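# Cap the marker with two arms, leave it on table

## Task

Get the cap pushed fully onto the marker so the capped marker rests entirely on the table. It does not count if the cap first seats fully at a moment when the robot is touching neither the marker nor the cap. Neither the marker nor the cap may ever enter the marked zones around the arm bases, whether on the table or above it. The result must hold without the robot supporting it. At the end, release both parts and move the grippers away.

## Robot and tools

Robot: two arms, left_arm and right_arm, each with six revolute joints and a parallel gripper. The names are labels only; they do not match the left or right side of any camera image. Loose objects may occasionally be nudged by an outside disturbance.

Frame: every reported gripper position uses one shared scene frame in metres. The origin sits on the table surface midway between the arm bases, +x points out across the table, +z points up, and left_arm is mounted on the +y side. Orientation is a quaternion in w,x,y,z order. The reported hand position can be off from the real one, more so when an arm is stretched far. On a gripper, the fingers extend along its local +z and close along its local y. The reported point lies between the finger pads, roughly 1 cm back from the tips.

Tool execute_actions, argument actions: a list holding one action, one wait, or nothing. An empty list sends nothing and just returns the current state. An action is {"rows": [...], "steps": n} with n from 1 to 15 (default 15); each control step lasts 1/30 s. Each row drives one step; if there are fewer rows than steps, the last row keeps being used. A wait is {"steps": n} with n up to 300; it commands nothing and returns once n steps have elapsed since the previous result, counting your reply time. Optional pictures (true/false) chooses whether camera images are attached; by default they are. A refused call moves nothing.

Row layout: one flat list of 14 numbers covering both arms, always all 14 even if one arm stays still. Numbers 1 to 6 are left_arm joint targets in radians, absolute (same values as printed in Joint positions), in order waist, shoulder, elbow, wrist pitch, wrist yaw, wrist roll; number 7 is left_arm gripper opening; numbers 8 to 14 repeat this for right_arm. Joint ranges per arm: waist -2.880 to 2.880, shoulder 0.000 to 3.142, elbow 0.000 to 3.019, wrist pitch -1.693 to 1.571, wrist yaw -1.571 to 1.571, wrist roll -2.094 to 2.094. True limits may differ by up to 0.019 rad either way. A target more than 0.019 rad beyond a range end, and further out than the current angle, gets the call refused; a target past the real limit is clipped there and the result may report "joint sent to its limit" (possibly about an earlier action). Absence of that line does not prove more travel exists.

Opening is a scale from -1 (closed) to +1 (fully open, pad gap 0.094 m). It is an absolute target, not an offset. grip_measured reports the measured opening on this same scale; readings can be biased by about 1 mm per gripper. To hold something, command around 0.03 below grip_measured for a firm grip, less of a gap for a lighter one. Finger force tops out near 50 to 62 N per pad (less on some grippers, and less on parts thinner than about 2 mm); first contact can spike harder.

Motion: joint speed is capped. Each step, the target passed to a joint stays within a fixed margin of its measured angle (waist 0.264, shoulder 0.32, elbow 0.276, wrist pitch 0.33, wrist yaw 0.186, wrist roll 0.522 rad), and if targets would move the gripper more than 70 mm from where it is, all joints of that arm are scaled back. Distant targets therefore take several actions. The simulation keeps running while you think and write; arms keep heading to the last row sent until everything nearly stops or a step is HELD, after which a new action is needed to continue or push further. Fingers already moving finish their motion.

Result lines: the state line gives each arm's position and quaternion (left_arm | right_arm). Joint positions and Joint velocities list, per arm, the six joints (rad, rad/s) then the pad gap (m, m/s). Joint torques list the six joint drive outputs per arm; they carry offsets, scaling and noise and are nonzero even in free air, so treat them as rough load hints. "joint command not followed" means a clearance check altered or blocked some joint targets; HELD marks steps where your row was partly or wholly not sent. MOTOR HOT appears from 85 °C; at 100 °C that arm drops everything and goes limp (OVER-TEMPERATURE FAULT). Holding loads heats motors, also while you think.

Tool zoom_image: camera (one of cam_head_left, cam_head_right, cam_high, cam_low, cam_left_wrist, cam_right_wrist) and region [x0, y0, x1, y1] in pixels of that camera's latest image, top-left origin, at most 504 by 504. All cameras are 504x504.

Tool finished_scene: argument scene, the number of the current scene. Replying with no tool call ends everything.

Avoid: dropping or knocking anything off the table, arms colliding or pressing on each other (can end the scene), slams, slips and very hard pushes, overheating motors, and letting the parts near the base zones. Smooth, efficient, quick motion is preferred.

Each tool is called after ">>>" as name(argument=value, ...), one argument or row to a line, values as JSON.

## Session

>>> execute_actions(
  actions=[],
)

Scene clock: 0.00 s of 5100.00 s.
left_arm: end_effector_position=(+0.2715, -0.0477, +0.3682) grip_measured=+1.000 end_effector_quat_wxyz=(-0.058, -0.099, +0.952, -0.283) | right_arm: end_effector_position=(+0.6203, -0.1014, +0.1110) grip_measured=+1.000 end_effector_quat_wxyz=(-0.031, +0.438, +0.898, -0.033)
Joint positions: left_arm=[-0.738  1.338  1.514 -1.426  0.5   -0.912  0.094] | right_arm=[ 0.432  2.121  1.958 -1.498 -0.003  1.313  0.094]
Joint velocities: left_arm=[-0.005 -0.005 -0.022  0.002  0.037 -0.007  0.   ] | right_arm=[-0.005  0.015  0.002 -0.002 -0.095  0.022  0.   ]
Joint torques (N m, as the arm reports them, + toward a larger angle): no reading
Motor temperatures (°C, as the motors report them): left_arm=[23 23 25 23 22 22] | right_arm=[21 26 25 23 26 25]

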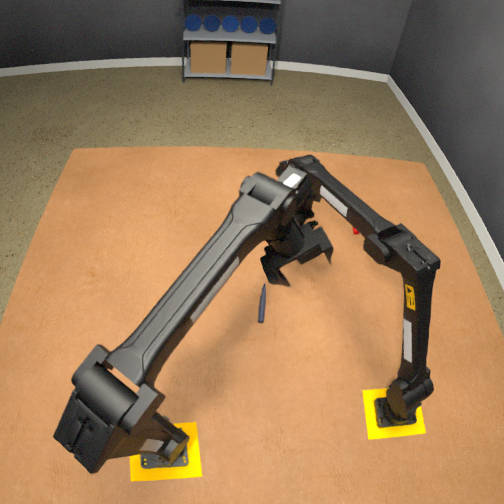

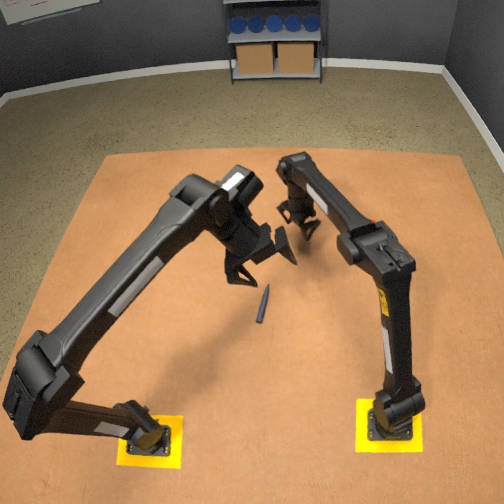

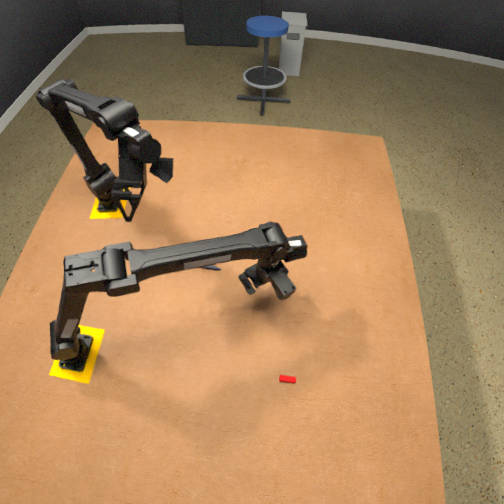

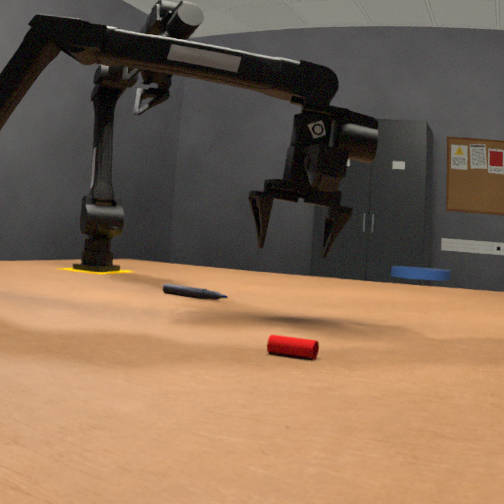

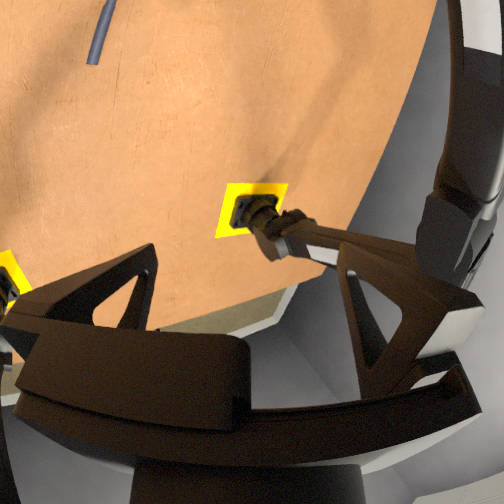

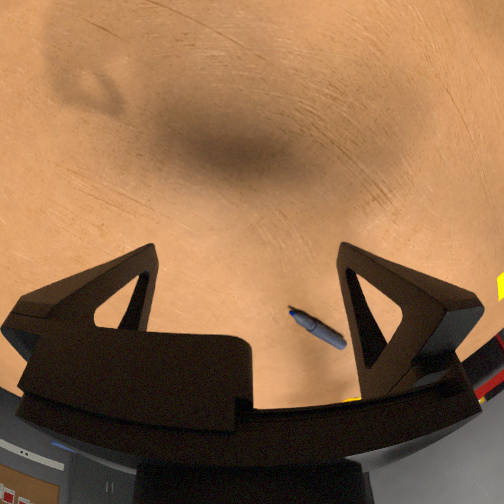

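>>> execute_actions(
  actions=[
    {"rows":[[-0.735,1.34,1.51,-1.42,0.47,-0.88,1,0.42,2.12,1.98,-1.49,0,1.25,1],[-0.73,1.345,1.5,-1.41,0.43,-0.85,1,0.4,2.12,1.98,-1.48,0,1.18,1],[-0.725,1.35,1.49,-1.4,0.39,-0.82,1,0.375,2.125,1.99,-1.47,0,1.1,1],[-0.72,1.36,1.48,-1.39,0.35,-0.79,1,0.35,2.13,1.99,-1.46,0,1.02,1],[-0.715,1.375,1.47,-1.375,0.31,-0.76,1,0.325,2.135,1.99,-1.45,0,0.94,1],[-0.71,1.39,1.46,-1.36,0.27,-0.73,1,0.3,2.14,1.99,-1.44,0,0.86,1],[-0.705,1.41,1.45,-1.345,0.23,-0.7,1,0.275,2.145,1.99,-1.43,0,0.78,1],[-0.7,1.43,1.44,-1.33,0.19,-0.67,1,0.25,2.15,1.99,-1.42,0,0.7,1],[-0.695,1.45,1.43,-1.315,0.15,-0.64,1,0.225,2.155,1.99,-1.41,0,0.62,1],[-0.69,1.47,1.42,-1.3,0.11,-0.61,1,0.2,2.16,1.99,-1.4,0,0.54,1],[-0.69,1.49,1.41,-1.285,0.07,-0.58,1,0.175,2.165,1.99,-1.39,0,0.46,1],[-0.69,1.51,1.4,-1.27,0.04,-0.55,1,0.15,2.17,1.99,-1.38,0,0.38,1],[-0.69,1.53,1.39,-1.255,0.02,-0.52,1,0.125,2.17,1.99,-1.37,0,0.3,1],[-0.69,1.55,1.38,-1.24,0,-0.49,1,0.1,2.17,1.99,-1.365,0,0.22,1],[-0.69,1.57,1.37,-1.225,0,-0.46,1,0.08,2.17,1.99,-1.365,0,0.14,1]]},
  ],
  pictures=false,
)

>>> execute_actions(
  actions=[
    {"rows":[[-0.69,1.59,1.36,-1.21,0,-0.45,1,0.06,2.17,1.99,-1.365,0,0.06,1],[-0.69,1.61,1.35,-1.195,0,-0.45,1,0.045,2.17,1.99,-1.365,0,0.06,1],[-0.69,1.63,1.34,-1.18,0,-0.45,1,0.03,2.17,1.99,-1.365,0,0.06,1],[-0.69,1.65,1.33,-1.165,0,-0.45,1,0.02,2.17,1.99,-1.365,0,0.06,1],[-0.69,1.67,1.32,-1.15,0,-0.45,1,0.01,2.17,1.99,-1.365,0,0.06,1],[-0.69,1.69,1.31,-1.135,0,-0.45,1,0.005,2.17,1.99,-1.365,0,0.06,1],[-0.69,1.708,1.3,-1.12,0,-0.45,1,0,2.17,1.99,-1.365,0,0.06,1],[-0.69,1.723,1.292,-1.105,0,-0.45,1,0,2.17,1.99,-1.365,0,0.06,1],[-0.69,1.736,1.285,-1.09,0,-0.45,1,0,2.17,1.99,-1.365,0,0.06,1],[-0.69,1.747,1.28,-1.075,0,-0.45,1,0,2.17,1.99,-1.365,0,0.06,1],[-0.69,1.755,1.275,-1.065,0,-0.45,1,0,2.17,1.99,-1.365,0,0.06,1],[-0.69,1.762,1.275,-1.06,0,-0.45,1,0,2.17,1.99,-1.365,0,0.06,1]]},
  ],
  pictures=false,
)

>>> execute_actions(
  actions=[
    {"steps":10},
  ],
)

Scene clock: 58.73 s of 5100.00 s.
left_arm: end_effector_position=(+0.3664, +0.0082, +0.2184) grip_measured=+1.000 end_effector_quat_wxyz=(+0.067, -0.004, +0.997, -0.049) | right_arm: end_effector_position=(+0.6907, -0.2649, +0.1071) grip_measured=+1.000 end_effector_quat_wxyz=(+0.003, +0.204, +0.979, +0.003)
Joint positions: left_arm=[-0.699  1.527  1.393 -1.27   0.007 -0.591  0.094] | right_arm=[ 0.158  2.125  1.958 -1.397 -0.003  0.542  0.094]
Joint velocities: left_arm=[ 0.054  0.796 -0.344  0.447 -0.168  0.828  0.   ] | right_arm=[-0.972  0.034 -0.002  0.247  0.037 -2.322  0.   ]
Joint torques (N m, as the arm reports them, + toward a larger angle): left_arm=[  0.34 -13.03  10.02   0.88  -0.02   0.1 ] | right_arm=[ -0.63 -20.89  13.2    0.54   0.27  -0.01]
Motor temperatures (°C, as the motors report them): left_arm=[23 24 29 23 22 22] | right_arm=[21 28 29 23 26 25]
Steps of this call (steps 1 to 90: nothing new was sent; then 55.23 s passed at rest; steps 91 to 105: all 15 steps of this action). Readings (joint positions):
91: left_arm=[-0.738 1.338 1.514 -1.426 0.486 -0.909] | right_arm=[0.432 2.121 1.958 -1.498 -0.003 1.305]
92: left_arm=[-0.738 1.338 1.513 -1.426 0.458 -0.900] | right_arm=[0.431 2.121 1.958 -1.498 -0.003 1.284]
94: left_arm=[-0.738 1.338 1.502 -1.420 0.383 -0.871] | right_arm=[0.421 2.121 1.958 -1.491 -0.003 1.211]
98: left_arm=[-0.729 1.364 1.467 -1.379 0.225 -0.783] | right_arm=[0.359 2.121 1.958 -1.459 -0.003 1.003]
105: the state above

Scene clock: 59.23 s of 5100.00 s.
left_arm: end_effector_position=(+0.3691, +0.0081, +0.0549) grip_measured=+1.000 end_effector_quat_wxyz=(-0.009, +0.058, +0.998, +0.004) | right_arm: end_effector_position=(+0.6990, -0.3844, +0.0952) grip_measured=+1.000 end_effector_quat_wxyz=(+0.002, +0.069, +0.998, -0.001)
Joint positions: left_arm=[-0.697  1.778  1.269 -1.081  0.002 -0.465  0.094] | right_arm=[-0.023  2.144  1.958 -1.38   0.002  0.089  0.094]
Joint velocities: left_arm=[-0.005  0.063 -0.051  0.042  0.022 -0.022  0.   ] | right_arm=[ 0.21  -0.015 -0.027  0.007  0.007 -0.095  0.   ]
Joint torques (N m, as the arm reports them, + toward a larger angle): left_arm=[  0.11 -17.01   9.37   0.68  -0.1    0.1 ] | right_arm=[  1.82 -21.65  13.71   0.69  -0.04  -0.05]
Motor temperatures (°C, as the motors report them): left_arm=[23 24 29 23 22 22] | right_arm=[21 28 29 23 26 25]
Steps of this call (steps 1 to 15: all 15 steps of this action). Readings (joint positions):
1: left_arm=[-0.697 1.553 1.381 -1.255 0.003 -0.565] | right_arm=[0.125 2.127 1.958 -1.390 -0.003 0.452]
2: left_arm=[-0.697 1.579 1.369 -1.239 0.002 -0.544] | right_arm=[0.094 2.130 1.958 -1.385 -0.003 0.375]
4: left_arm=[-0.697 1.626 1.346 -1.210 0.002 -0.513] | right_arm=[0.035 2.136 1.958 -1.380 -0.001 0.265]
8: left_arm=[-0.697 1.703 1.305 -1.150 0.002 -0.482] | right_arm=[-0.040 2.144 1.958 -1.380 0.002 0.151]
15: the state above

Scene clock: 59.57 s of 5100.00 s.
left_arm: end_effector_position=(+0.3700, +0.0076, +0.0551) grip_measured=+1.000 end_effector_quat_wxyz=(-0.007, +0.060, +0.998, +0.003) | right_arm: end_effector_position=(+0.6997, -0.3645, +0.0952) grip_measured=+1.000 end_effector_quat_wxyz=(+0.002, +0.046, +0.999, -0.001)
Joint positions: left_arm=[-0.697  1.778  1.269 -1.077  0.002 -0.461  0.094] | right_arm=[ 0.007  2.144  1.958 -1.38   0.002  0.073  0.094]
Joint velocities: left_arm=[-0.015 -0.015  0.002 -0.002 -0.007  0.022  0.   ] | right_arm=[-0.034 -0.005 -0.007 -0.012 -0.007 -0.051  0.   ]
Joint torques (N m, as the arm reports them, + toward a larger angle): left_arm=[  0.46 -16.47   9.3    0.71  -0.1    0.09] | right_arm=[  0.42 -22.75  13.43   0.83   0.03   0.06]
Motor temperatures (°C, as the motors report them): left_arm=[23 24 29 23 22 22] | right_arm=[21 28 29 23 26 25]
Steps of this call (steps 1 to 10: the robot went on to your last target). Readings (joint positions):
1: left_arm=[-0.697 1.780 1.269 -1.080 0.002 -0.464] | right_arm=[-0.015 2.144 1.958 -1.380 0.002 0.085]
2: left_arm=[-0.697 1.780 1.269 -1.079 0.002 -0.463] | right_arm=[-0.009 2.144 1.958 -1.380 0.002 0.082]
4: left_arm=[-0.697 1.778 1.269 -1.077 0.002 -0.462] | right_arm=[0.003 2.144 1.958 -1.380 0.002 0.078]
8: left_arm=[-0.697 1.778 1.269 -1.077 0.002 -0.461] | right_arm=[0.008 2.144 1.958 -1.380 0.002 0.073]
10: the state above

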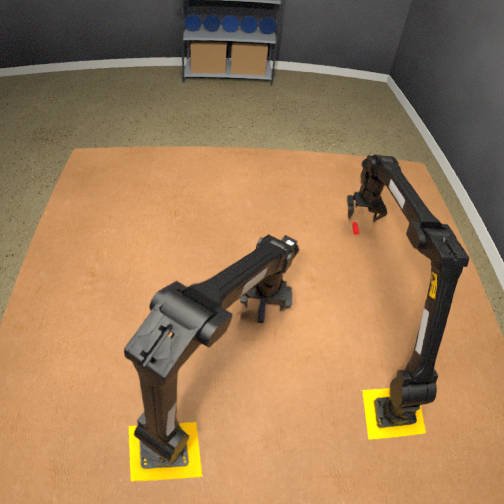

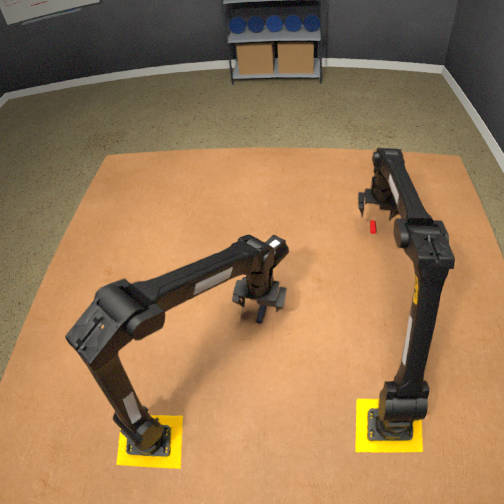

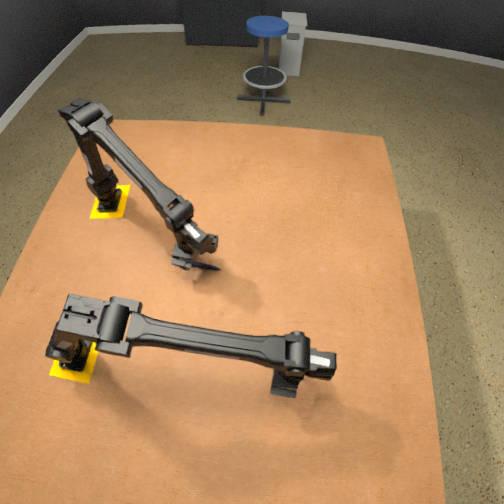

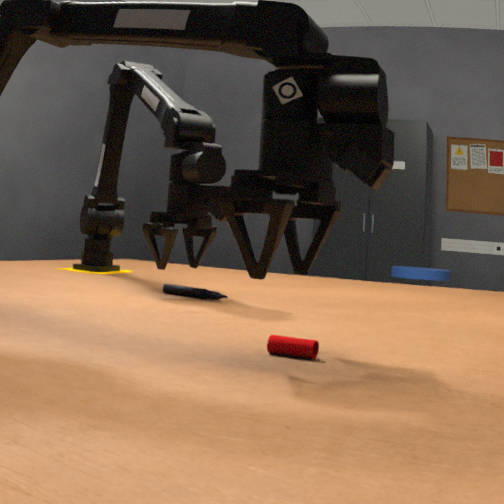

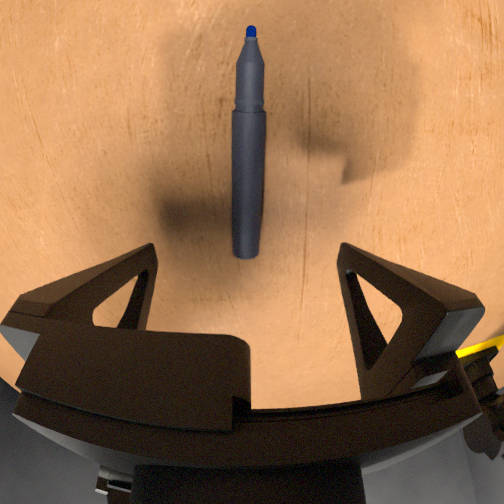

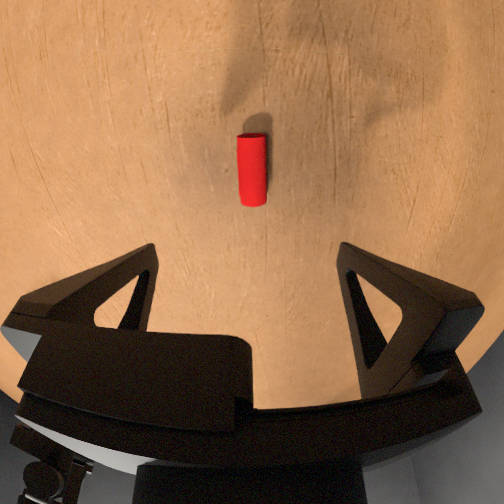

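>>> execute_actions(
  actions=[],
)

Scene clock: 92.27 s of 5100.00 s.
left_arm: end_effector_position=(+0.3700, +0.0076, +0.0551) grip_measured=+1.000 end_effector_quat_wxyz=(-0.007, +0.060, +0.998, +0.003) | right_arm: end_effector_position=(+0.6997, -0.3648, +0.0952) grip_measured=+1.000 end_effector_quat_wxyz=(+0.002, +0.046, +0.999, -0.001)
Joint positions: left_arm=[-0.697  1.778  1.269 -1.077  0.002 -0.46   0.094] | right_arm=[ 0.007  2.144  1.958 -1.38   0.002  0.071  0.094]
Joint velocities: left_arm=[ 0.005 -0.005 -0.017  0.007 -0.081 -0.022  0.   ] | right_arm=[-0.005 -0.005 -0.007 -0.002  0.007  0.007  0.   ]
Joint torques (N m, as the arm reports them, + toward a larger angle): left_arm=[  0.42 -16.38   9.37   0.72  -0.09   0.1 ] | right_arm=[ -0.07 -22.05  13.72   0.86   0.03  -0.06]
Motor temperatures (°C, as the motors report them): left_arm=[23 24 28 23 22 22] | right_arm=[21 28 31 23 25 25]
Steps of this call (steps 1 to 30: the robot went on to your last target; steps 31 to 90: nothing new was sent; then 29.70 s passed at rest). Readings (joint positions):
1: left_arm=[-0.697 1.778 1.269 -1.077 0.002 -0.461] | right_arm=[0.007 2.144 1.958 -1.380 0.002 0.073]
2: left_arm=[-0.697 1.778 1.269 -1.077 0.002 -0.461] | right_arm=[0.007 2.144 1.958 -1.380 0.002 0.072]
4: left_arm=[-0.697 1.778 1.269 -1.077 0.002 -0.461] | right_arm=[0.007 2.144 1.958 -1.380 0.002 0.072]
8: left_arm=[-0.697 1.778 1.269 -1.077 0.002 -0.460] | right_arm=[0.007 2.144 1.958 -1.380 0.002 0.071]
90: the state above
All arms were judged still, so your last target was given up. Only a new action makes them travel on or press farther. Fingers that are still opening or closing keep moving.

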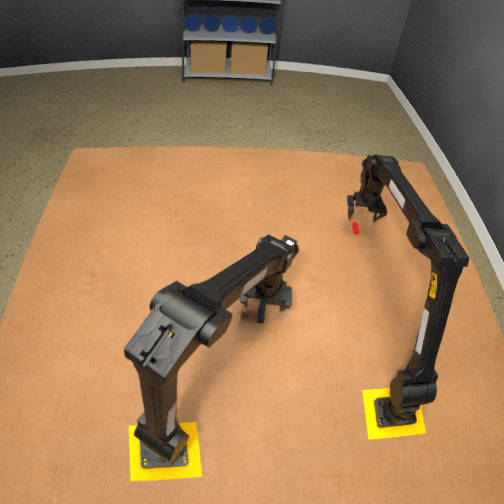

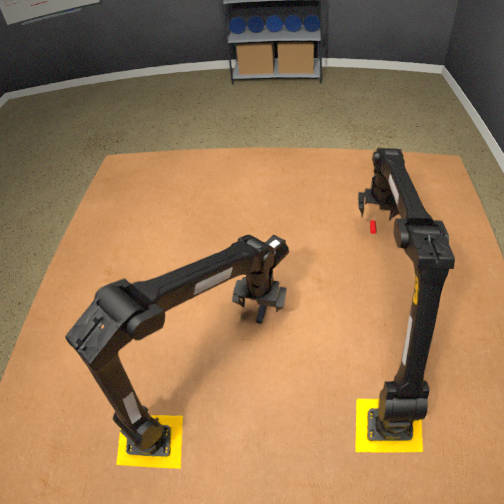

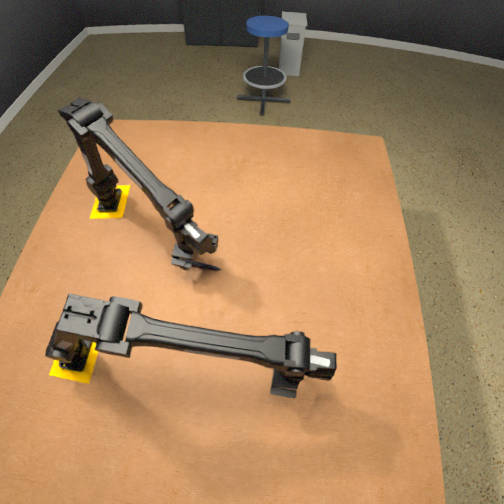

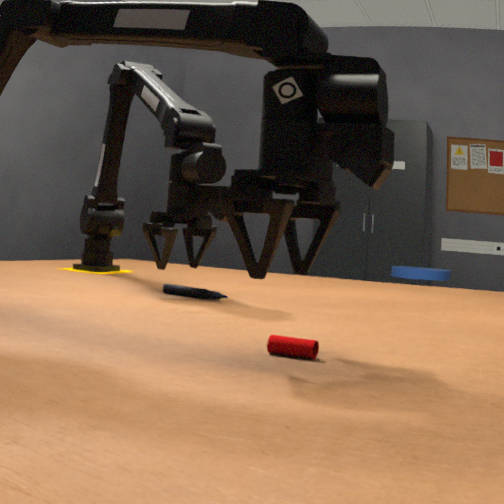

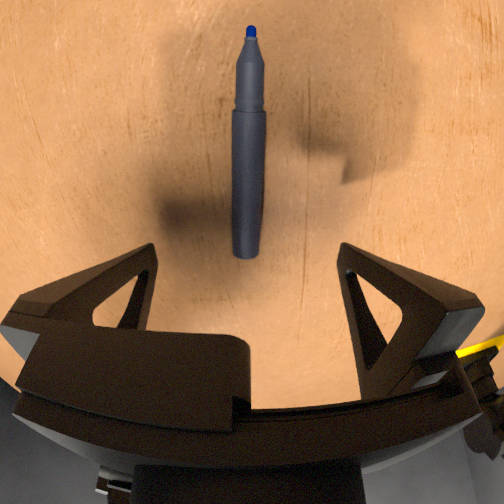

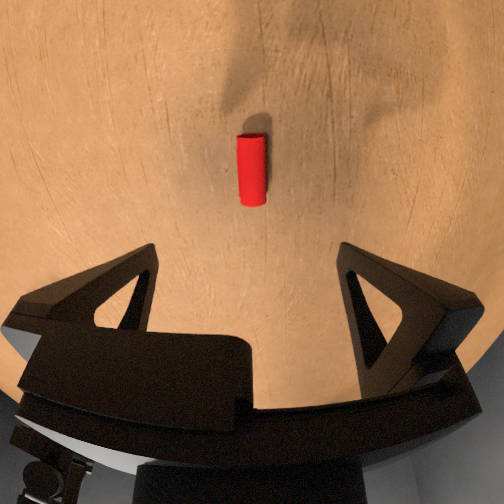

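>>> execute_actions(
  actions=[
    {"rows":[[-0.69,1.78,1.265,-1.045,0,-0.45,1,-0.002,2.18,1.955,-1.35,0,0.05,1],[-0.69,1.786,1.258,-1.03,0,-0.45,1,-0.002,2.19,1.952,-1.338,0,0.045,1],[-0.69,1.792,1.252,-1.018,0,-0.45,1,-0.002,2.2,1.95,-1.326,0,0.04,1],[-0.69,1.798,1.246,-1.005,0,-0.45,1,-0.002,2.21,1.947,-1.314,0,0.035,1],[-0.69,1.804,1.24,-0.992,0,-0.45,1,-0.002,2.22,1.944,-1.30,0,0.03,1],[-0.69,1.81,1.234,-0.98,0,-0.45,1,-0.002,2.23,1.942,-1.29,0,0.03,1],[-0.69,1.816,1.228,-0.968,0,-0.45,1,-0.002,2.24,1.939,-1.277,0,0.03,1],[-0.69,1.821,1.222,-0.956,0,-0.45,1,-0.002,2.25,1.936,-1.265,0,0.03,1],[-0.69,1.825,1.218,-0.946,0,-0.45,1,-0.002,2.258,1.934,-1.255,0,0.03,1],[-0.69,1.828,1.215,-0.94,0,-0.45,1,-0.002,2.265,1.933,-1.246,0,0.03,1]],"steps":15},
  ],
  pictures=false,
)

>>> execute_actions(
  actions=[],
)

Scene clock: 113.07 s of 5100.00 s.
left_arm: end_effector_position=(+0.3682, +0.0088, +0.0097) grip_measured=+1.000 end_effector_quat_wxyz=(-0.005, +0.060, +0.998, +0.002) | right_arm: end_effector_position=(+0.7116, -0.3651, +0.0184) grip_measured=+1.000 end_effector_quat_wxyz=(-0.005, +0.031, +1.000, -0.002)
Joint positions: left_arm=[-0.697  1.835  1.212 -0.959  0.002 -0.46   0.094] | right_arm=[ 0.007  2.248  1.931 -1.264  0.003  0.042  0.094]
Joint velocities: left_arm=[ 0.005  0.034 -0.037  0.002  0.051 -0.037  0.   ] | right_arm=[ 0.063  0.005  0.002  0.178 -0.168 -0.007  0.   ]
Joint torques (N m, as the arm reports them, + toward a larger angle): left_arm=[  0.46 -16.28   8.6    0.79  -0.09   0.1 ] | right_arm=[  0.44 -23.57  10.1    0.33   0.12  -0.02]
Motor temperatures (°C, as the motors report them): left_arm=[23 24 28 23 22 22] | right_arm=[21 29 31 23 25 25]
Steps of this call (steps 1 to 90: nothing new was sent; then 17.30 s passed at rest; steps 91 to 105: all 15 steps of this action). Readings (joint positions):
91: left_arm=[-0.697 1.778 1.268 -1.074 0.002 -0.460] | right_arm=[0.007 2.144 1.958 -1.378 0.002 0.069]
92: left_arm=[-0.697 1.778 1.267 -1.066 0.002 -0.460] | right_arm=[0.007 2.145 1.958 -1.373 0.002 0.067]
94: left_arm=[-0.697 1.778 1.260 -1.043 0.002 -0.460] | right_arm=[0.007 2.149 1.958 -1.354 0.002 0.061]
98: left_arm=[-0.697 1.793 1.239 -0.995 0.002 -0.460] | right_arm=[0.007 2.176 1.952 -1.305 0.002 0.049]
105: the state above

Scene clock: 113.07 s of 5100.00 s.
left_arm: end_effector_position=(+0.3682, +0.0088, +0.0097) grip_measured=+1.000 end_effector_quat_wxyz=(-0.005, +0.060, +0.998, +0.002) | right_arm: end_effector_position=(+0.7116, -0.3651, +0.0184) grip_measured=+1.000 end_effector_quat_wxyz=(-0.005, +0.031, +1.000, -0.002)
Joint positions: left_arm=[-0.697  1.835  1.212 -0.959  0.002 -0.46   0.094] | right_arm=[ 0.007  2.248  1.931 -1.264  0.003  0.042  0.094]
Joint velocities: left_arm=[ 0.005  0.034 -0.037  0.002  0.051 -0.037  0.   ] | right_arm=[ 0.063  0.005  0.002  0.178 -0.168 -0.007  0.   ]
Joint torques (N m, as the arm reports them, + toward a larger angle): left_arm=[  0.46 -16.28   8.6    0.79  -0.09   0.1 ] | right_arm=[  0.44 -23.57  10.1    0.33   0.12  -0.02]
Motor temperatures (°C, as the motors report them): left_arm=[23 24 28 23 22 22] | right_arm=[21 29 31 23 25 25]

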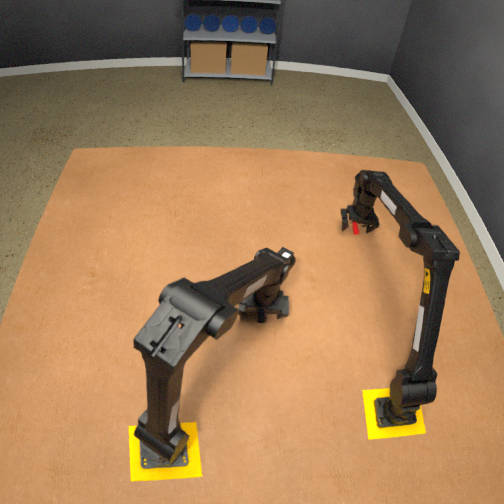

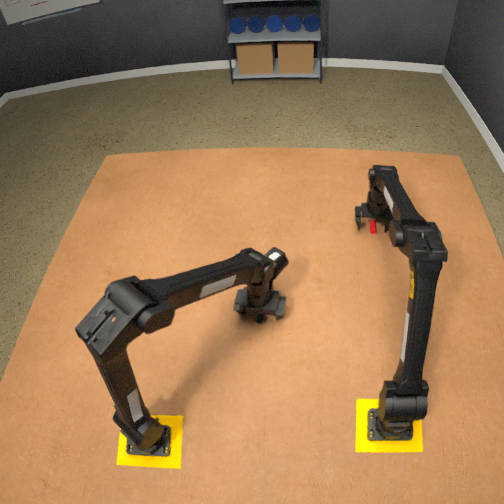

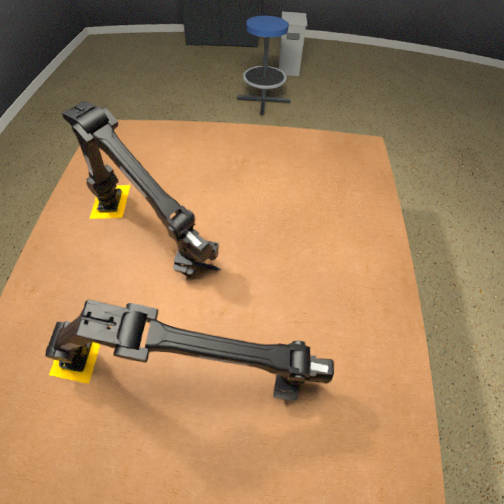

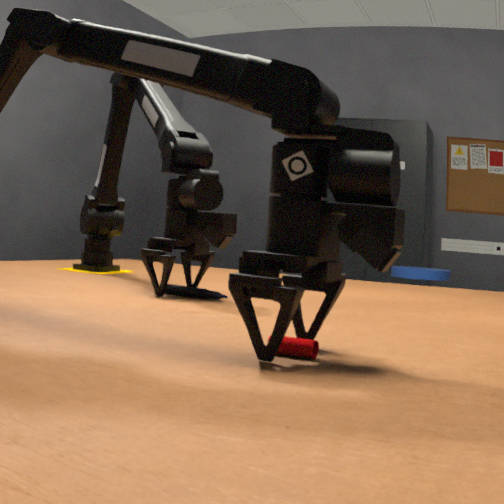

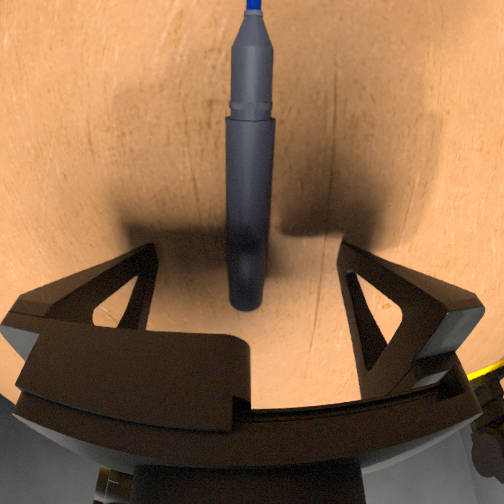

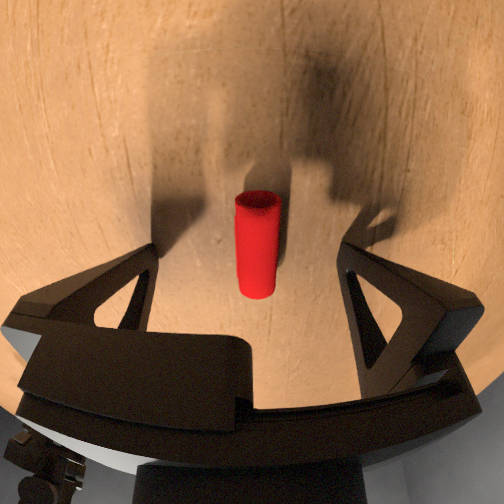

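Close, easing off the table slightly.

>>> execute_actions(
  actions=[
    {"rows":[[-0.69,1.82,1.215,-0.94,0,-0.45,0.4,-0.006,2.25,1.933,-1.246,0,0.05,0.4],[-0.69,1.82,1.215,-0.94,0,-0.45,-0.1,-0.006,2.25,1.933,-1.246,0,0.05,-0.1],[-0.69,1.82,1.215,-0.94,0,-0.45,-0.68,-0.006,2.25,1.933,-1.246,0,0.05,-0.67]],"steps":15},
  ],
  pictures=false,
)

>>> execute_actions(
  actions=[
    {"steps":20},
  ],
  pictures=false,
)

Scene clock: 122.50 s of 5100.00 s.
left_arm: end_effector_position=(+0.3687, +0.0086, +0.0095) grip_measured=-0.639 end_effector_quat_wxyz=(-0.004, +0.061, +0.998, +0.002) | right_arm: end_effector_position=(+0.7127, -0.3686, +0.0198) grip_measured=-0.631 end_effector_quat_wxyz=(-0.002, +0.033, +0.999, -0.001)
Joint positions: left_arm=[-0.697  1.835  1.212 -0.956  0.001 -0.46   0.017] | right_arm=[ 0.001  2.245  1.931 -1.26   0.001  0.041  0.017]
Joint velocities: left_arm=[-0.005  0.005 -0.007 -0.002 -0.007  0.037 -0.002] | right_arm=[-0.024 -0.005  0.002  0.002  0.007  0.007 -0.001]
Joint torques (N m, as the arm reports them, + toward a larger angle): left_arm=[  0.46 -16.66   8.48   0.7   -0.08   0.09] | right_arm=[  0.87 -25.35  10.06   0.7    0.     0.13]
Motor temperatures (°C, as the motors report them): left_arm=[23 24 27 23 22 22] | right_arm=[21 29 30 23 25 25]
Steps of this call (steps 1 to 15: the robot went on to your last target; steps 16 to 90: nothing new was sent; then 5.93 s passed at rest; steps 91 to 105: all 15 steps of this action). Readings (joint positions):
91: left_arm=[-0.697 1.835 1.212 -0.956 0.002 -0.460] | right_arm=[0.007 2.245 1.931 -1.260 0.001 0.041]
92: left_arm=[-0.697 1.835 1.212 -0.956 0.002 -0.460] | right_arm=[0.007 2.245 1.931 -1.260 0.001 0.041]
94: left_arm=[-0.697 1.835 1.212 -0.956 0.002 -0.460] | right_arm=[0.006 2.245 1.931 -1.260 0.001 0.041]
98: left_arm=[-0.697 1.835 1.212 -0.956 0.001 -0.460] | right_arm=[0.003 2.245 1.931 -1.260 0.001 0.041]
105: the state above

Scene clock: 123.17 s of 5100.00 s.
left_arm: end_effector_position=(+0.3687, +0.0086, +0.0095) grip_measured=-0.639 end_effector_quat_wxyz=(-0.004, +0.061, +0.998, +0.002) | right_arm: end_effector_position=(+0.7127, -0.3686, +0.0198) grip_measured=-0.631 end_effector_quat_wxyz=(-0.002, +0.033, +0.999, -0.001)
Joint positions: left_arm=[-0.697  1.835  1.212 -0.956  0.001 -0.46   0.017] | right_arm=[ 0.001  2.245  1.931 -1.26   0.001  0.041  0.017]
Joint velocities: left_arm=[ 0.005 -0.005  0.002  0.022  0.051 -0.022 -0.   ] | right_arm=[-0.015 -0.005 -0.007  0.012 -0.051  0.037 -0.   ]
Joint torques (N m, as the arm reports them, + toward a larger angle): left_arm=[  0.4  -16.65   8.46   0.7   -0.07   0.09] | right_arm=[  0.07 -24.7   10.19   0.47  -0.02   0.15]
Motor temperatures (°C, as the motors report them): left_arm=[23 24 27 23 22 22] | right_arm=[21 29 30 23 25 25]
Steps of this call (steps 1 to 15: the robot went on to your last target; steps 16 to 20: nothing new was sent). Readings (joint positions):
1: left_arm=[-0.697 1.835 1.212 -0.956 0.001 -0.460] | right_arm=[0.001 2.245 1.931 -1.260 0.001 0.041]
2: left_arm=[-0.697 1.835 1.212 -0.956 0.001 -0.460] | right_arm=[0.001 2.245 1.931 -1.260 0.001 0.041]
4: left_arm=[-0.697 1.835 1.212 -0.956 0.001 -0.460] | right_arm=[0.001 2.245 1.931 -1.260 0.001 0.041]
8: left_arm=[-0.697 1.835 1.212 -0.956 0.001 -0.460] | right_arm=[0.001 2.245 1.931 -1.260 0.001 0.041]
20: the state above
All arms were judged still, so your last target was given up. Only a new action makes them travel on or press farther. Fingers that are still opening or closing keep moving.

>>> execute_actions(
  actions=[
    {"rows":[[-0.69,1.81,1.25,-0.96,0,-0.45,-0.68,0,2.23,1.933,-1.27,0,0.05,-0.67],[-0.69,1.80,1.27,-0.98,0,-0.45,-0.68,0,2.21,1.933,-1.28,0,0.05,-0.67],[-0.69,1.79,1.29,-1.0,0,-0.45,-0.68,0,2.19,1.933,-1.30,0,0.05,-0.67],[-0.69,1.79,1.31,-1.02,0,-0.45,-0.68,0,2.17,1.933,-1.32,0,0.05,-0.67],[-0.69,1.79,1.33,-1.04,0,-0.45,-0.68,0,2.15,1.93,-1.33,0,0.05,-0.67],[-0.68,1.79,1.35,-1.06,0,-0.42,-0.68,0.01,2.13,1.91,-1.33,0,0.02,-0.67],[-0.66,1.80,1.37,-1.08,0,-0.35,-0.68,0.03,2.115,1.89,-1.325,0,-0.03,-0.67],[-0.64,1.81,1.39,-1.09,0,-0.27,-0.68,0.05,2.10,1.87,-1.32,0,-0.09,-0.67],[-0.62,1.82,1.41,-1.10,0,-0.19,-0.68,0.07,2.09,1.85,-1.31,0,-0.15,-0.67],[-0.60,1.83,1.43,-1.11,0,-0.11,-0.68,0.09,2.08,1.83,-1.30,0,-0.21,-0.67],[-0.58,1.84,1.45,-1.12,0,-0.03,-0.68,0.11,2.07,1.81,-1.29,0,-0.27,-0.67],[-0.56,1.85,1.47,-1.13,0,0.05,-0.68,0.13,2.06,1.79,-1.28,0,-0.33,-0.67],[-0.54,1.86,1.49,-1.14,0,0.13,-0.68,0.15,2.05,1.77,-1.27,0,-0.39,-0.67],[-0.52,1.87,1.51,-1.15,0,0.21,-0.68,0.17,2.04,1.75,-1.26,0,-0.45,-0.67],[-0.50,1.88,1.53,-1.16,0,0.29,-0.68,0.19,2.03,1.73,-1.25,0,-0.51,-0.67]],"steps":15},
  ],
  pictures=false,
)

>>> execute_actions(
  actions=[
    {"rows":[[-0.48,1.89,1.545,-1.165,0,0.37,-0.68,0.21,2.025,1.715,-1.24,0,-0.57,-0.67],[-0.46,1.90,1.56,-1.17,0,0.45,-0.68,0.23,2.02,1.70,-1.23,0,-0.63,-0.67],[-0.44,1.91,1.575,-1.17,0,0.53,-0.68,0.25,2.015,1.685,-1.22,0,-0.69,-0.67],[-0.42,1.92,1.59,-1.17,0,0.61,-0.68,0.27,2.01,1.67,-1.21,0,-0.75,-0.67],[-0.40,1.93,1.605,-1.17,0,0.69,-0.68,0.29,2.005,1.655,-1.2,0,-0.81,-0.67],[-0.38,1.94,1.62,-1.17,0,0.77,-0.68,0.31,2.0,1.64,-1.19,0,-0.87,-0.67],[-0.36,1.95,1.635,-1.17,0,0.85,-0.68,0.33,1.995,1.63,-1.18,0,-0.93,-0.67],[-0.34,1.96,1.65,-1.17,0,0.93,-0.68,0.35,1.99,1.62,-1.17,0,-0.99,-0.67],[-0.32,1.97,1.66,-1.17,0,1.01,-0.68,0.37,1.985,1.61,-1.16,0,-1.05,-0.67],[-0.30,1.98,1.66,-1.17,0,1.08,-0.68,0.39,1.98,1.60,-1.155,0,-1.10,-0.67],[-0.28,1.99,1.66,-1.17,0,1.13,-0.68,0.41,1.98,1.59,-1.15,0,-1.14,-0.67],[-0.265,2.0,1.66,-1.17,0,1.158,-0.68,0.43,1.98,1.585,-1.15,0,-1.165,-0.67],[-0.257,2.005,1.66,-1.17,0,1.158,-0.68,0.44,1.98,1.583,-1.15,0,-1.165,-0.67]],"steps":15},
  ],
  pictures=false,
)

>>> execute_actions(
  actions=[
    {"steps":15},
  ],
)

Scene clock: 152.50 s of 5100.00 s.
left_arm: end_effector_position=(+0.4571, +0.0343, +0.0883) grip_measured=-0.639 end_effector_quat_wxyz=(+0.030, +0.221, +0.975, -0.008) | right_arm: end_effector_position=(+0.6640, -0.2980, +0.0855) grip_measured=-0.631 end_effector_quat_wxyz=(+0.006, -0.182, +0.983, -0.001)
Joint positions: left_arm=[-0.572  1.843  1.458 -1.124  0.002 -0.01   0.017] | right_arm=[ 0.112  2.049  1.773 -1.282  0.001 -0.281  0.017]
Joint velocities: left_arm=[ 0.737  0.21   0.628 -0.266 -0.022  1.912  0.   ] | right_arm=[ 0.777 -0.474 -0.505  0.266  0.022 -1.473  0.   ]
Joint torques (N m, as the arm reports them, + toward a larger angle): left_arm=[  2.23 -14.78  12.56  -0.47  -0.04   0.04] | right_arm=[  3.   -22.79   8.98   0.62   0.02  -0.06]
Motor temperatures (°C, as the motors report them): left_arm=[23 25 27 23 22 22] | right_arm=[21 29 29 23 25 25]
Steps of this call (steps 1 to 90: nothing new was sent; then 25.83 s passed at rest; steps 91 to 105: all 15 steps of this action). Readings (joint positions):
91: left_arm=[-0.697 1.835 1.212 -0.956 0.001 -0.460] | right_arm=[0.001 2.245 1.931 -1.260 0.001 0.041]
92: left_arm=[-0.697 1.834 1.212 -0.958 0.001 -0.460] | right_arm=[0.001 2.245 1.931 -1.260 0.001 0.041]
94: left_arm=[-0.697 1.831 1.223 -0.980 0.001 -0.460] | right_arm=[0.001 2.240 1.931 -1.276 0.001 0.041]
98: left_arm=[-0.692 1.827 1.296 -1.050 0.001 -0.410] | right_arm=[0.005 2.190 1.893 -1.304 0.001 0.010]
105: the state above

Scene clock: 153.00 s of 5100.00 s.
left_arm: end_effector_position=(+0.5517, +0.1939, +0.0557) grip_measured=-0.639 end_effector_quat_wxyz=(+0.013, +0.547, +0.837, +0.006) | right_arm: end_effector_position=(+0.5738, -0.1135, +0.0405) grip_measured=-0.631 end_effector_quat_wxyz=(+0.013, +0.671, -0.741, -0.004)
Joint positions: left_arm=[-0.26   2.002  1.613 -1.154 -0.     1.014  0.017] | right_arm=[ 0.445  2.009  1.582 -1.171  0.001 -1.053  0.017]
Joint velocities: left_arm=[ 0.327  0.171  0.007 -0.017 -0.007  0.916  0.001] | right_arm=[ 0.288 -0.005 -0.046 -0.002  0.022 -0.637 -0.   ]
Joint torques (N m, as the arm reports them, + toward a larger angle): left_arm=[ -1.85 -19.81  13.81  -0.51   0.16   0.08] | right_arm=[ -0.11 -23.75   9.94   0.63  -0.08  -0.05]
Motor temperatures (°C, as the motors report them): left_arm=[23 25 27 23 22 22] | right_arm=[21 29 29 23 25 25]
Steps of this call (steps 1 to 15: all 15 steps of this action). Readings (joint positions):
1: left_arm=[-0.545 1.851 1.479 -1.133 0.002 0.061] | right_arm=[0.140 2.035 1.756 -1.273 0.001 -0.335]
2: left_arm=[-0.519 1.860 1.498 -1.140 0.002 0.135] | right_arm=[0.170 2.025 1.740 -1.264 0.001 -0.389]
4: left_arm=[-0.467 1.882 1.529 -1.148 0.001 0.284] | right_arm=[0.229 2.012 1.709 -1.243 0.001 -0.502]
8: left_arm=[-0.378 1.933 1.578 -1.153 0.001 0.593] | right_arm=[0.332 2.009 1.645 -1.203 0.001 -0.735]
15: the state above

Scene clock: 153.50 s of 5100.00 s.
left_arm: end_effector_position=(+0.5517, +0.2034, +0.0484) grip_measured=-0.639 end_effector_quat_wxyz=(+0.006, +0.594, +0.805, +0.004) | right_arm: end_effector_position=(+0.5748, -0.1137, +0.0415) grip_measured=-0.631 end_effector_quat_wxyz=(+0.010, +0.706, -0.708, -0.004)
Joint positions: left_arm=[-0.245  2.014  1.613 -1.156 -0.001  1.143  0.017] | right_arm=[ 0.444  2.007  1.581 -1.167  0.    -1.15   0.017]
Joint velocities: left_arm=[ 0.005  0.005  0.002 -0.002 -0.066  0.066 -0.   ] | right_arm=[ 0.015 -0.005  0.002  0.017 -0.037 -0.022  0.001]
Joint torques (N m, as the arm reports them, + toward a larger angle): left_arm=[ -1.27 -20.03  13.75  -0.57   0.17   0.11] | right_arm=[  0.69 -24.18   9.75   0.63  -0.03  -0.08]
Motor temperatures (°C, as the motors report them): left_arm=[23 25 27 23 22 22] | right_arm=[21 29 29 23 25 25]
Steps of this call (steps 1 to 15: the robot went on to your last target). Readings (joint positions):
1: left_arm=[-0.250 2.007 1.613 -1.155 -0.001 1.041] | right_arm=[0.454 2.009 1.581 -1.171 0.001 -1.073]
2: left_arm=[-0.244 2.011 1.613 -1.155 -0.001 1.062] | right_arm=[0.459 2.009 1.581 -1.170 0.000 -1.090]
4: left_arm=[-0.241 2.014 1.613 -1.156 -0.001 1.093] | right_arm=[0.461 2.008 1.581 -1.168 0.000 -1.113]
8: left_arm=[-0.244 2.014 1.613 -1.156 -0.001 1.126] | right_arm=[0.452 2.007 1.581 -1.167 0.000 -1.138]
15: the state above

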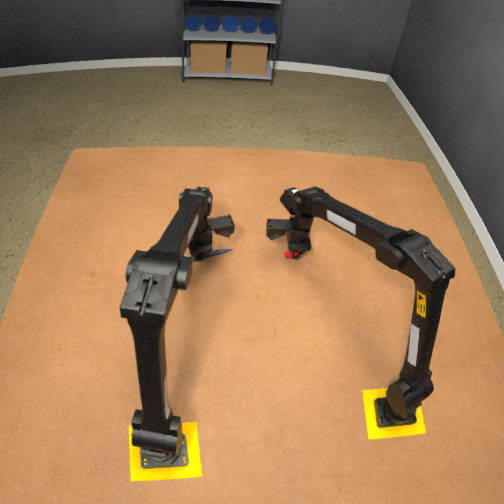

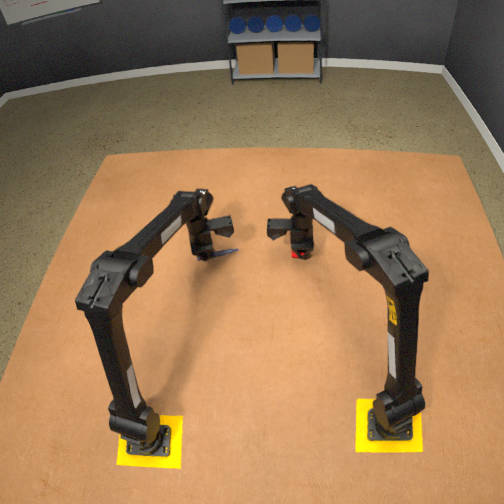

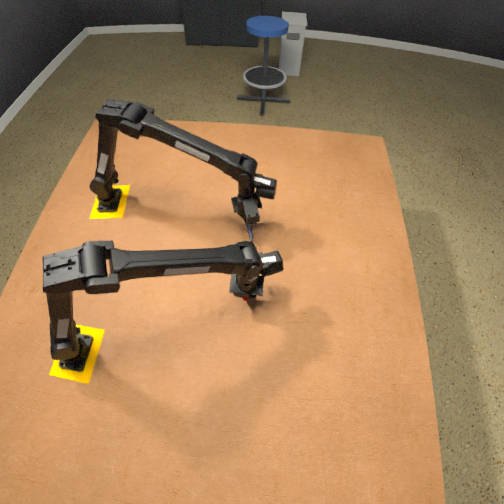

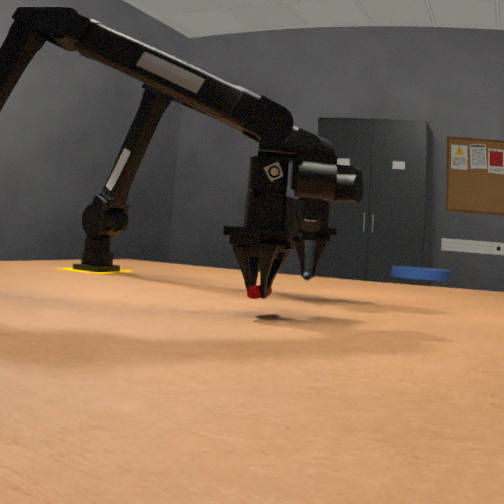

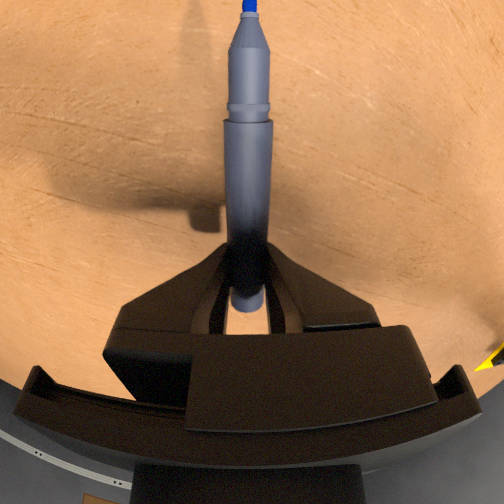

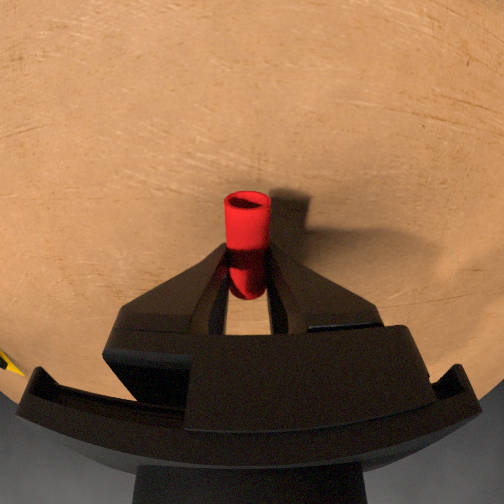

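>>> execute_actions(
  actions=[
    {"rows":[[-0.25,2.015,1.63,-1.14,0,1.158,-0.68,0.44,2.01,1.583,-1.145,0,-1.165,-0.67],[-0.25,2.02,1.615,-1.135,0,1.158,-0.68,0.44,2.02,1.583,-1.138,0,-1.165,-0.67],[-0.25,2.026,1.61,-1.13,0,1.158,-0.68,0.44,2.028,1.583,-1.13,0,-1.165,-0.67],[-0.25,2.032,1.607,-1.125,0,1.158,-0.68,0.44,2.034,1.583,-1.123,0,-1.165,-0.67],[-0.25,2.038,1.605,-1.12,0,1.158,-0.68,0.44,2.04,1.583,-1.116,0,-1.165,-0.67],[-0.25,2.044,1.605,-1.115,0,1.158,-0.68,0.44,2.045,1.583,-1.11,0,-1.165,-0.67],[-0.25,2.05,1.605,-1.11,0,1.158,-0.68,0.44,2.05,1.583,-1.103,0,-1.165,-0.67],[-0.25,2.055,1.605,-1.105,0,1.158,-0.68,0.44,2.055,1.583,-1.097,0,-1.165,-0.67],[-0.25,2.059,1.605,-1.10,0,1.158,-0.68,0.44,2.059,1.583,-1.092,0,-1.165,-0.67],[-0.25,2.062,1.605,-1.096,0,1.158,-0.68,0.44,2.062,1.583,-1.087,0,-1.165,-0.67],[-0.25,2.064,1.605,-1.096,0,1.158,-0.68,0.44,2.065,1.583,-1.087,0,-1.165,-0.67]],"steps":15},
  ],
  pictures=false,
)

>>> execute_actions(
  actions=[
    {"steps":10},
  ],
  pictures=false,
)

Scene clock: 170.20 s of 5100.00 s.
left_arm: end_effector_position=(+0.5535, +0.2032, +0.0153) grip_measured=-0.639 end_effector_quat_wxyz=(-0.002, +0.596, +0.803, -0.000) | right_arm: end_effector_position=(+0.5861, -0.1087, +0.0242) grip_measured=-0.631 end_effector_quat_wxyz=(-0.005, +0.707, -0.707, +0.002)
Joint positions: left_arm=[-0.245  2.066  1.604 -1.113 -0.001  1.148  0.017] | right_arm=[ 0.444  2.037  1.581 -1.105  0.    -1.154  0.017]
Joint velocities: left_arm=[-0.015  0.073 -0.056 -0.017 -0.007  0.007 -0.   ] | right_arm=[-0.005  0.103 -0.012 -0.002  0.007 -0.051  0.   ]
Joint torques (N m, as the arm reports them, + toward a larger angle): left_arm=[ -0.74 -20.47   9.27   0.69   0.18   0.1 ] | right_arm=[  0.86 -20.48   9.61   0.89  -0.02  -0.03]
Motor temperatures (°C, as the motors report them): left_arm=[23 25 29 23 22 22] | right_arm=[21 29 29 23 25 25]
Steps of this call (steps 1 to 15: the robot went on to your last target; steps 16 to 90: nothing new was sent; then 13.20 s passed at rest; steps 91 to 105: all 15 steps of this action). Readings (joint positions):
91: left_arm=[-0.245 2.014 1.613 -1.156 -0.001 1.148] | right_arm=[0.444 2.007 1.581 -1.166 0.000 -1.154]
92: left_arm=[-0.245 2.014 1.613 -1.155 -0.001 1.148] | right_arm=[0.444 2.007 1.581 -1.164 0.000 -1.154]
94: left_arm=[-0.245 2.015 1.613 -1.149 -0.001 1.148] | right_arm=[0.444 2.007 1.581 -1.153 0.000 -1.154]
98: left_arm=[-0.245 2.028 1.613 -1.131 -0.001 1.148] | right_arm=[0.444 2.010 1.581 -1.126 0.000 -1.154]
105: the state above

Scene clock: 170.53 s of 5100.00 s.
left_arm: end_effector_position=(+0.5521, +0.2034, +0.0121) grip_measured=-0.639 end_effector_quat_wxyz=(-0.005, +0.596, +0.803, -0.002) | right_arm: end_effector_position=(+0.5855, -0.1090, +0.0207) grip_measured=-0.631 end_effector_quat_wxyz=(-0.002, +0.707, -0.707, +0.001)
Joint positions: left_arm=[-0.245  2.07   1.602 -1.113 -0.001  1.148  0.017] | right_arm=[ 0.444  2.043  1.581 -1.105  0.    -1.154  0.017]
Joint velocities: left_arm=[ 0.005 -0.005  0.007  0.007 -0.081 -0.022 -0.   ] | right_arm=[ 0.005 -0.005 -0.022 -0.007 -0.007 -0.007 -0.   ]
Joint torques (N m, as the arm reports them, + toward a larger angle): left_arm=[ -0.75 -20.26   9.17   0.7    0.18   0.1 ] | right_arm=[  0.39 -20.22   9.51   0.63  -0.02  -0.02]
Motor temperatures (°C, as the motors report them): left_arm=[23 25 29 23 22 22] | right_arm=[21 29 29 23 25 25]
Steps of this call (steps 1 to 10: the robot went on to your last target). Readings (joint positions):
1: left_arm=[-0.245 2.068 1.603 -1.113 -0.001 1.148] | right_arm=[0.444 2.040 1.581 -1.105 0.000 -1.154]
2: left_arm=[-0.245 2.070 1.602 -1.113 -0.001 1.148] | right_arm=[0.444 2.042 1.581 -1.105 0.000 -1.154]
4: left_arm=[-0.245 2.070 1.602 -1.113 -0.001 1.148] | right_arm=[0.444 2.043 1.581 -1.105 0.000 -1.154]
8: left_arm=[-0.245 2.070 1.602 -1.113 -0.001 1.148] | right_arm=[0.444 2.043 1.581 -1.105 0.000 -1.154]
10: the state above


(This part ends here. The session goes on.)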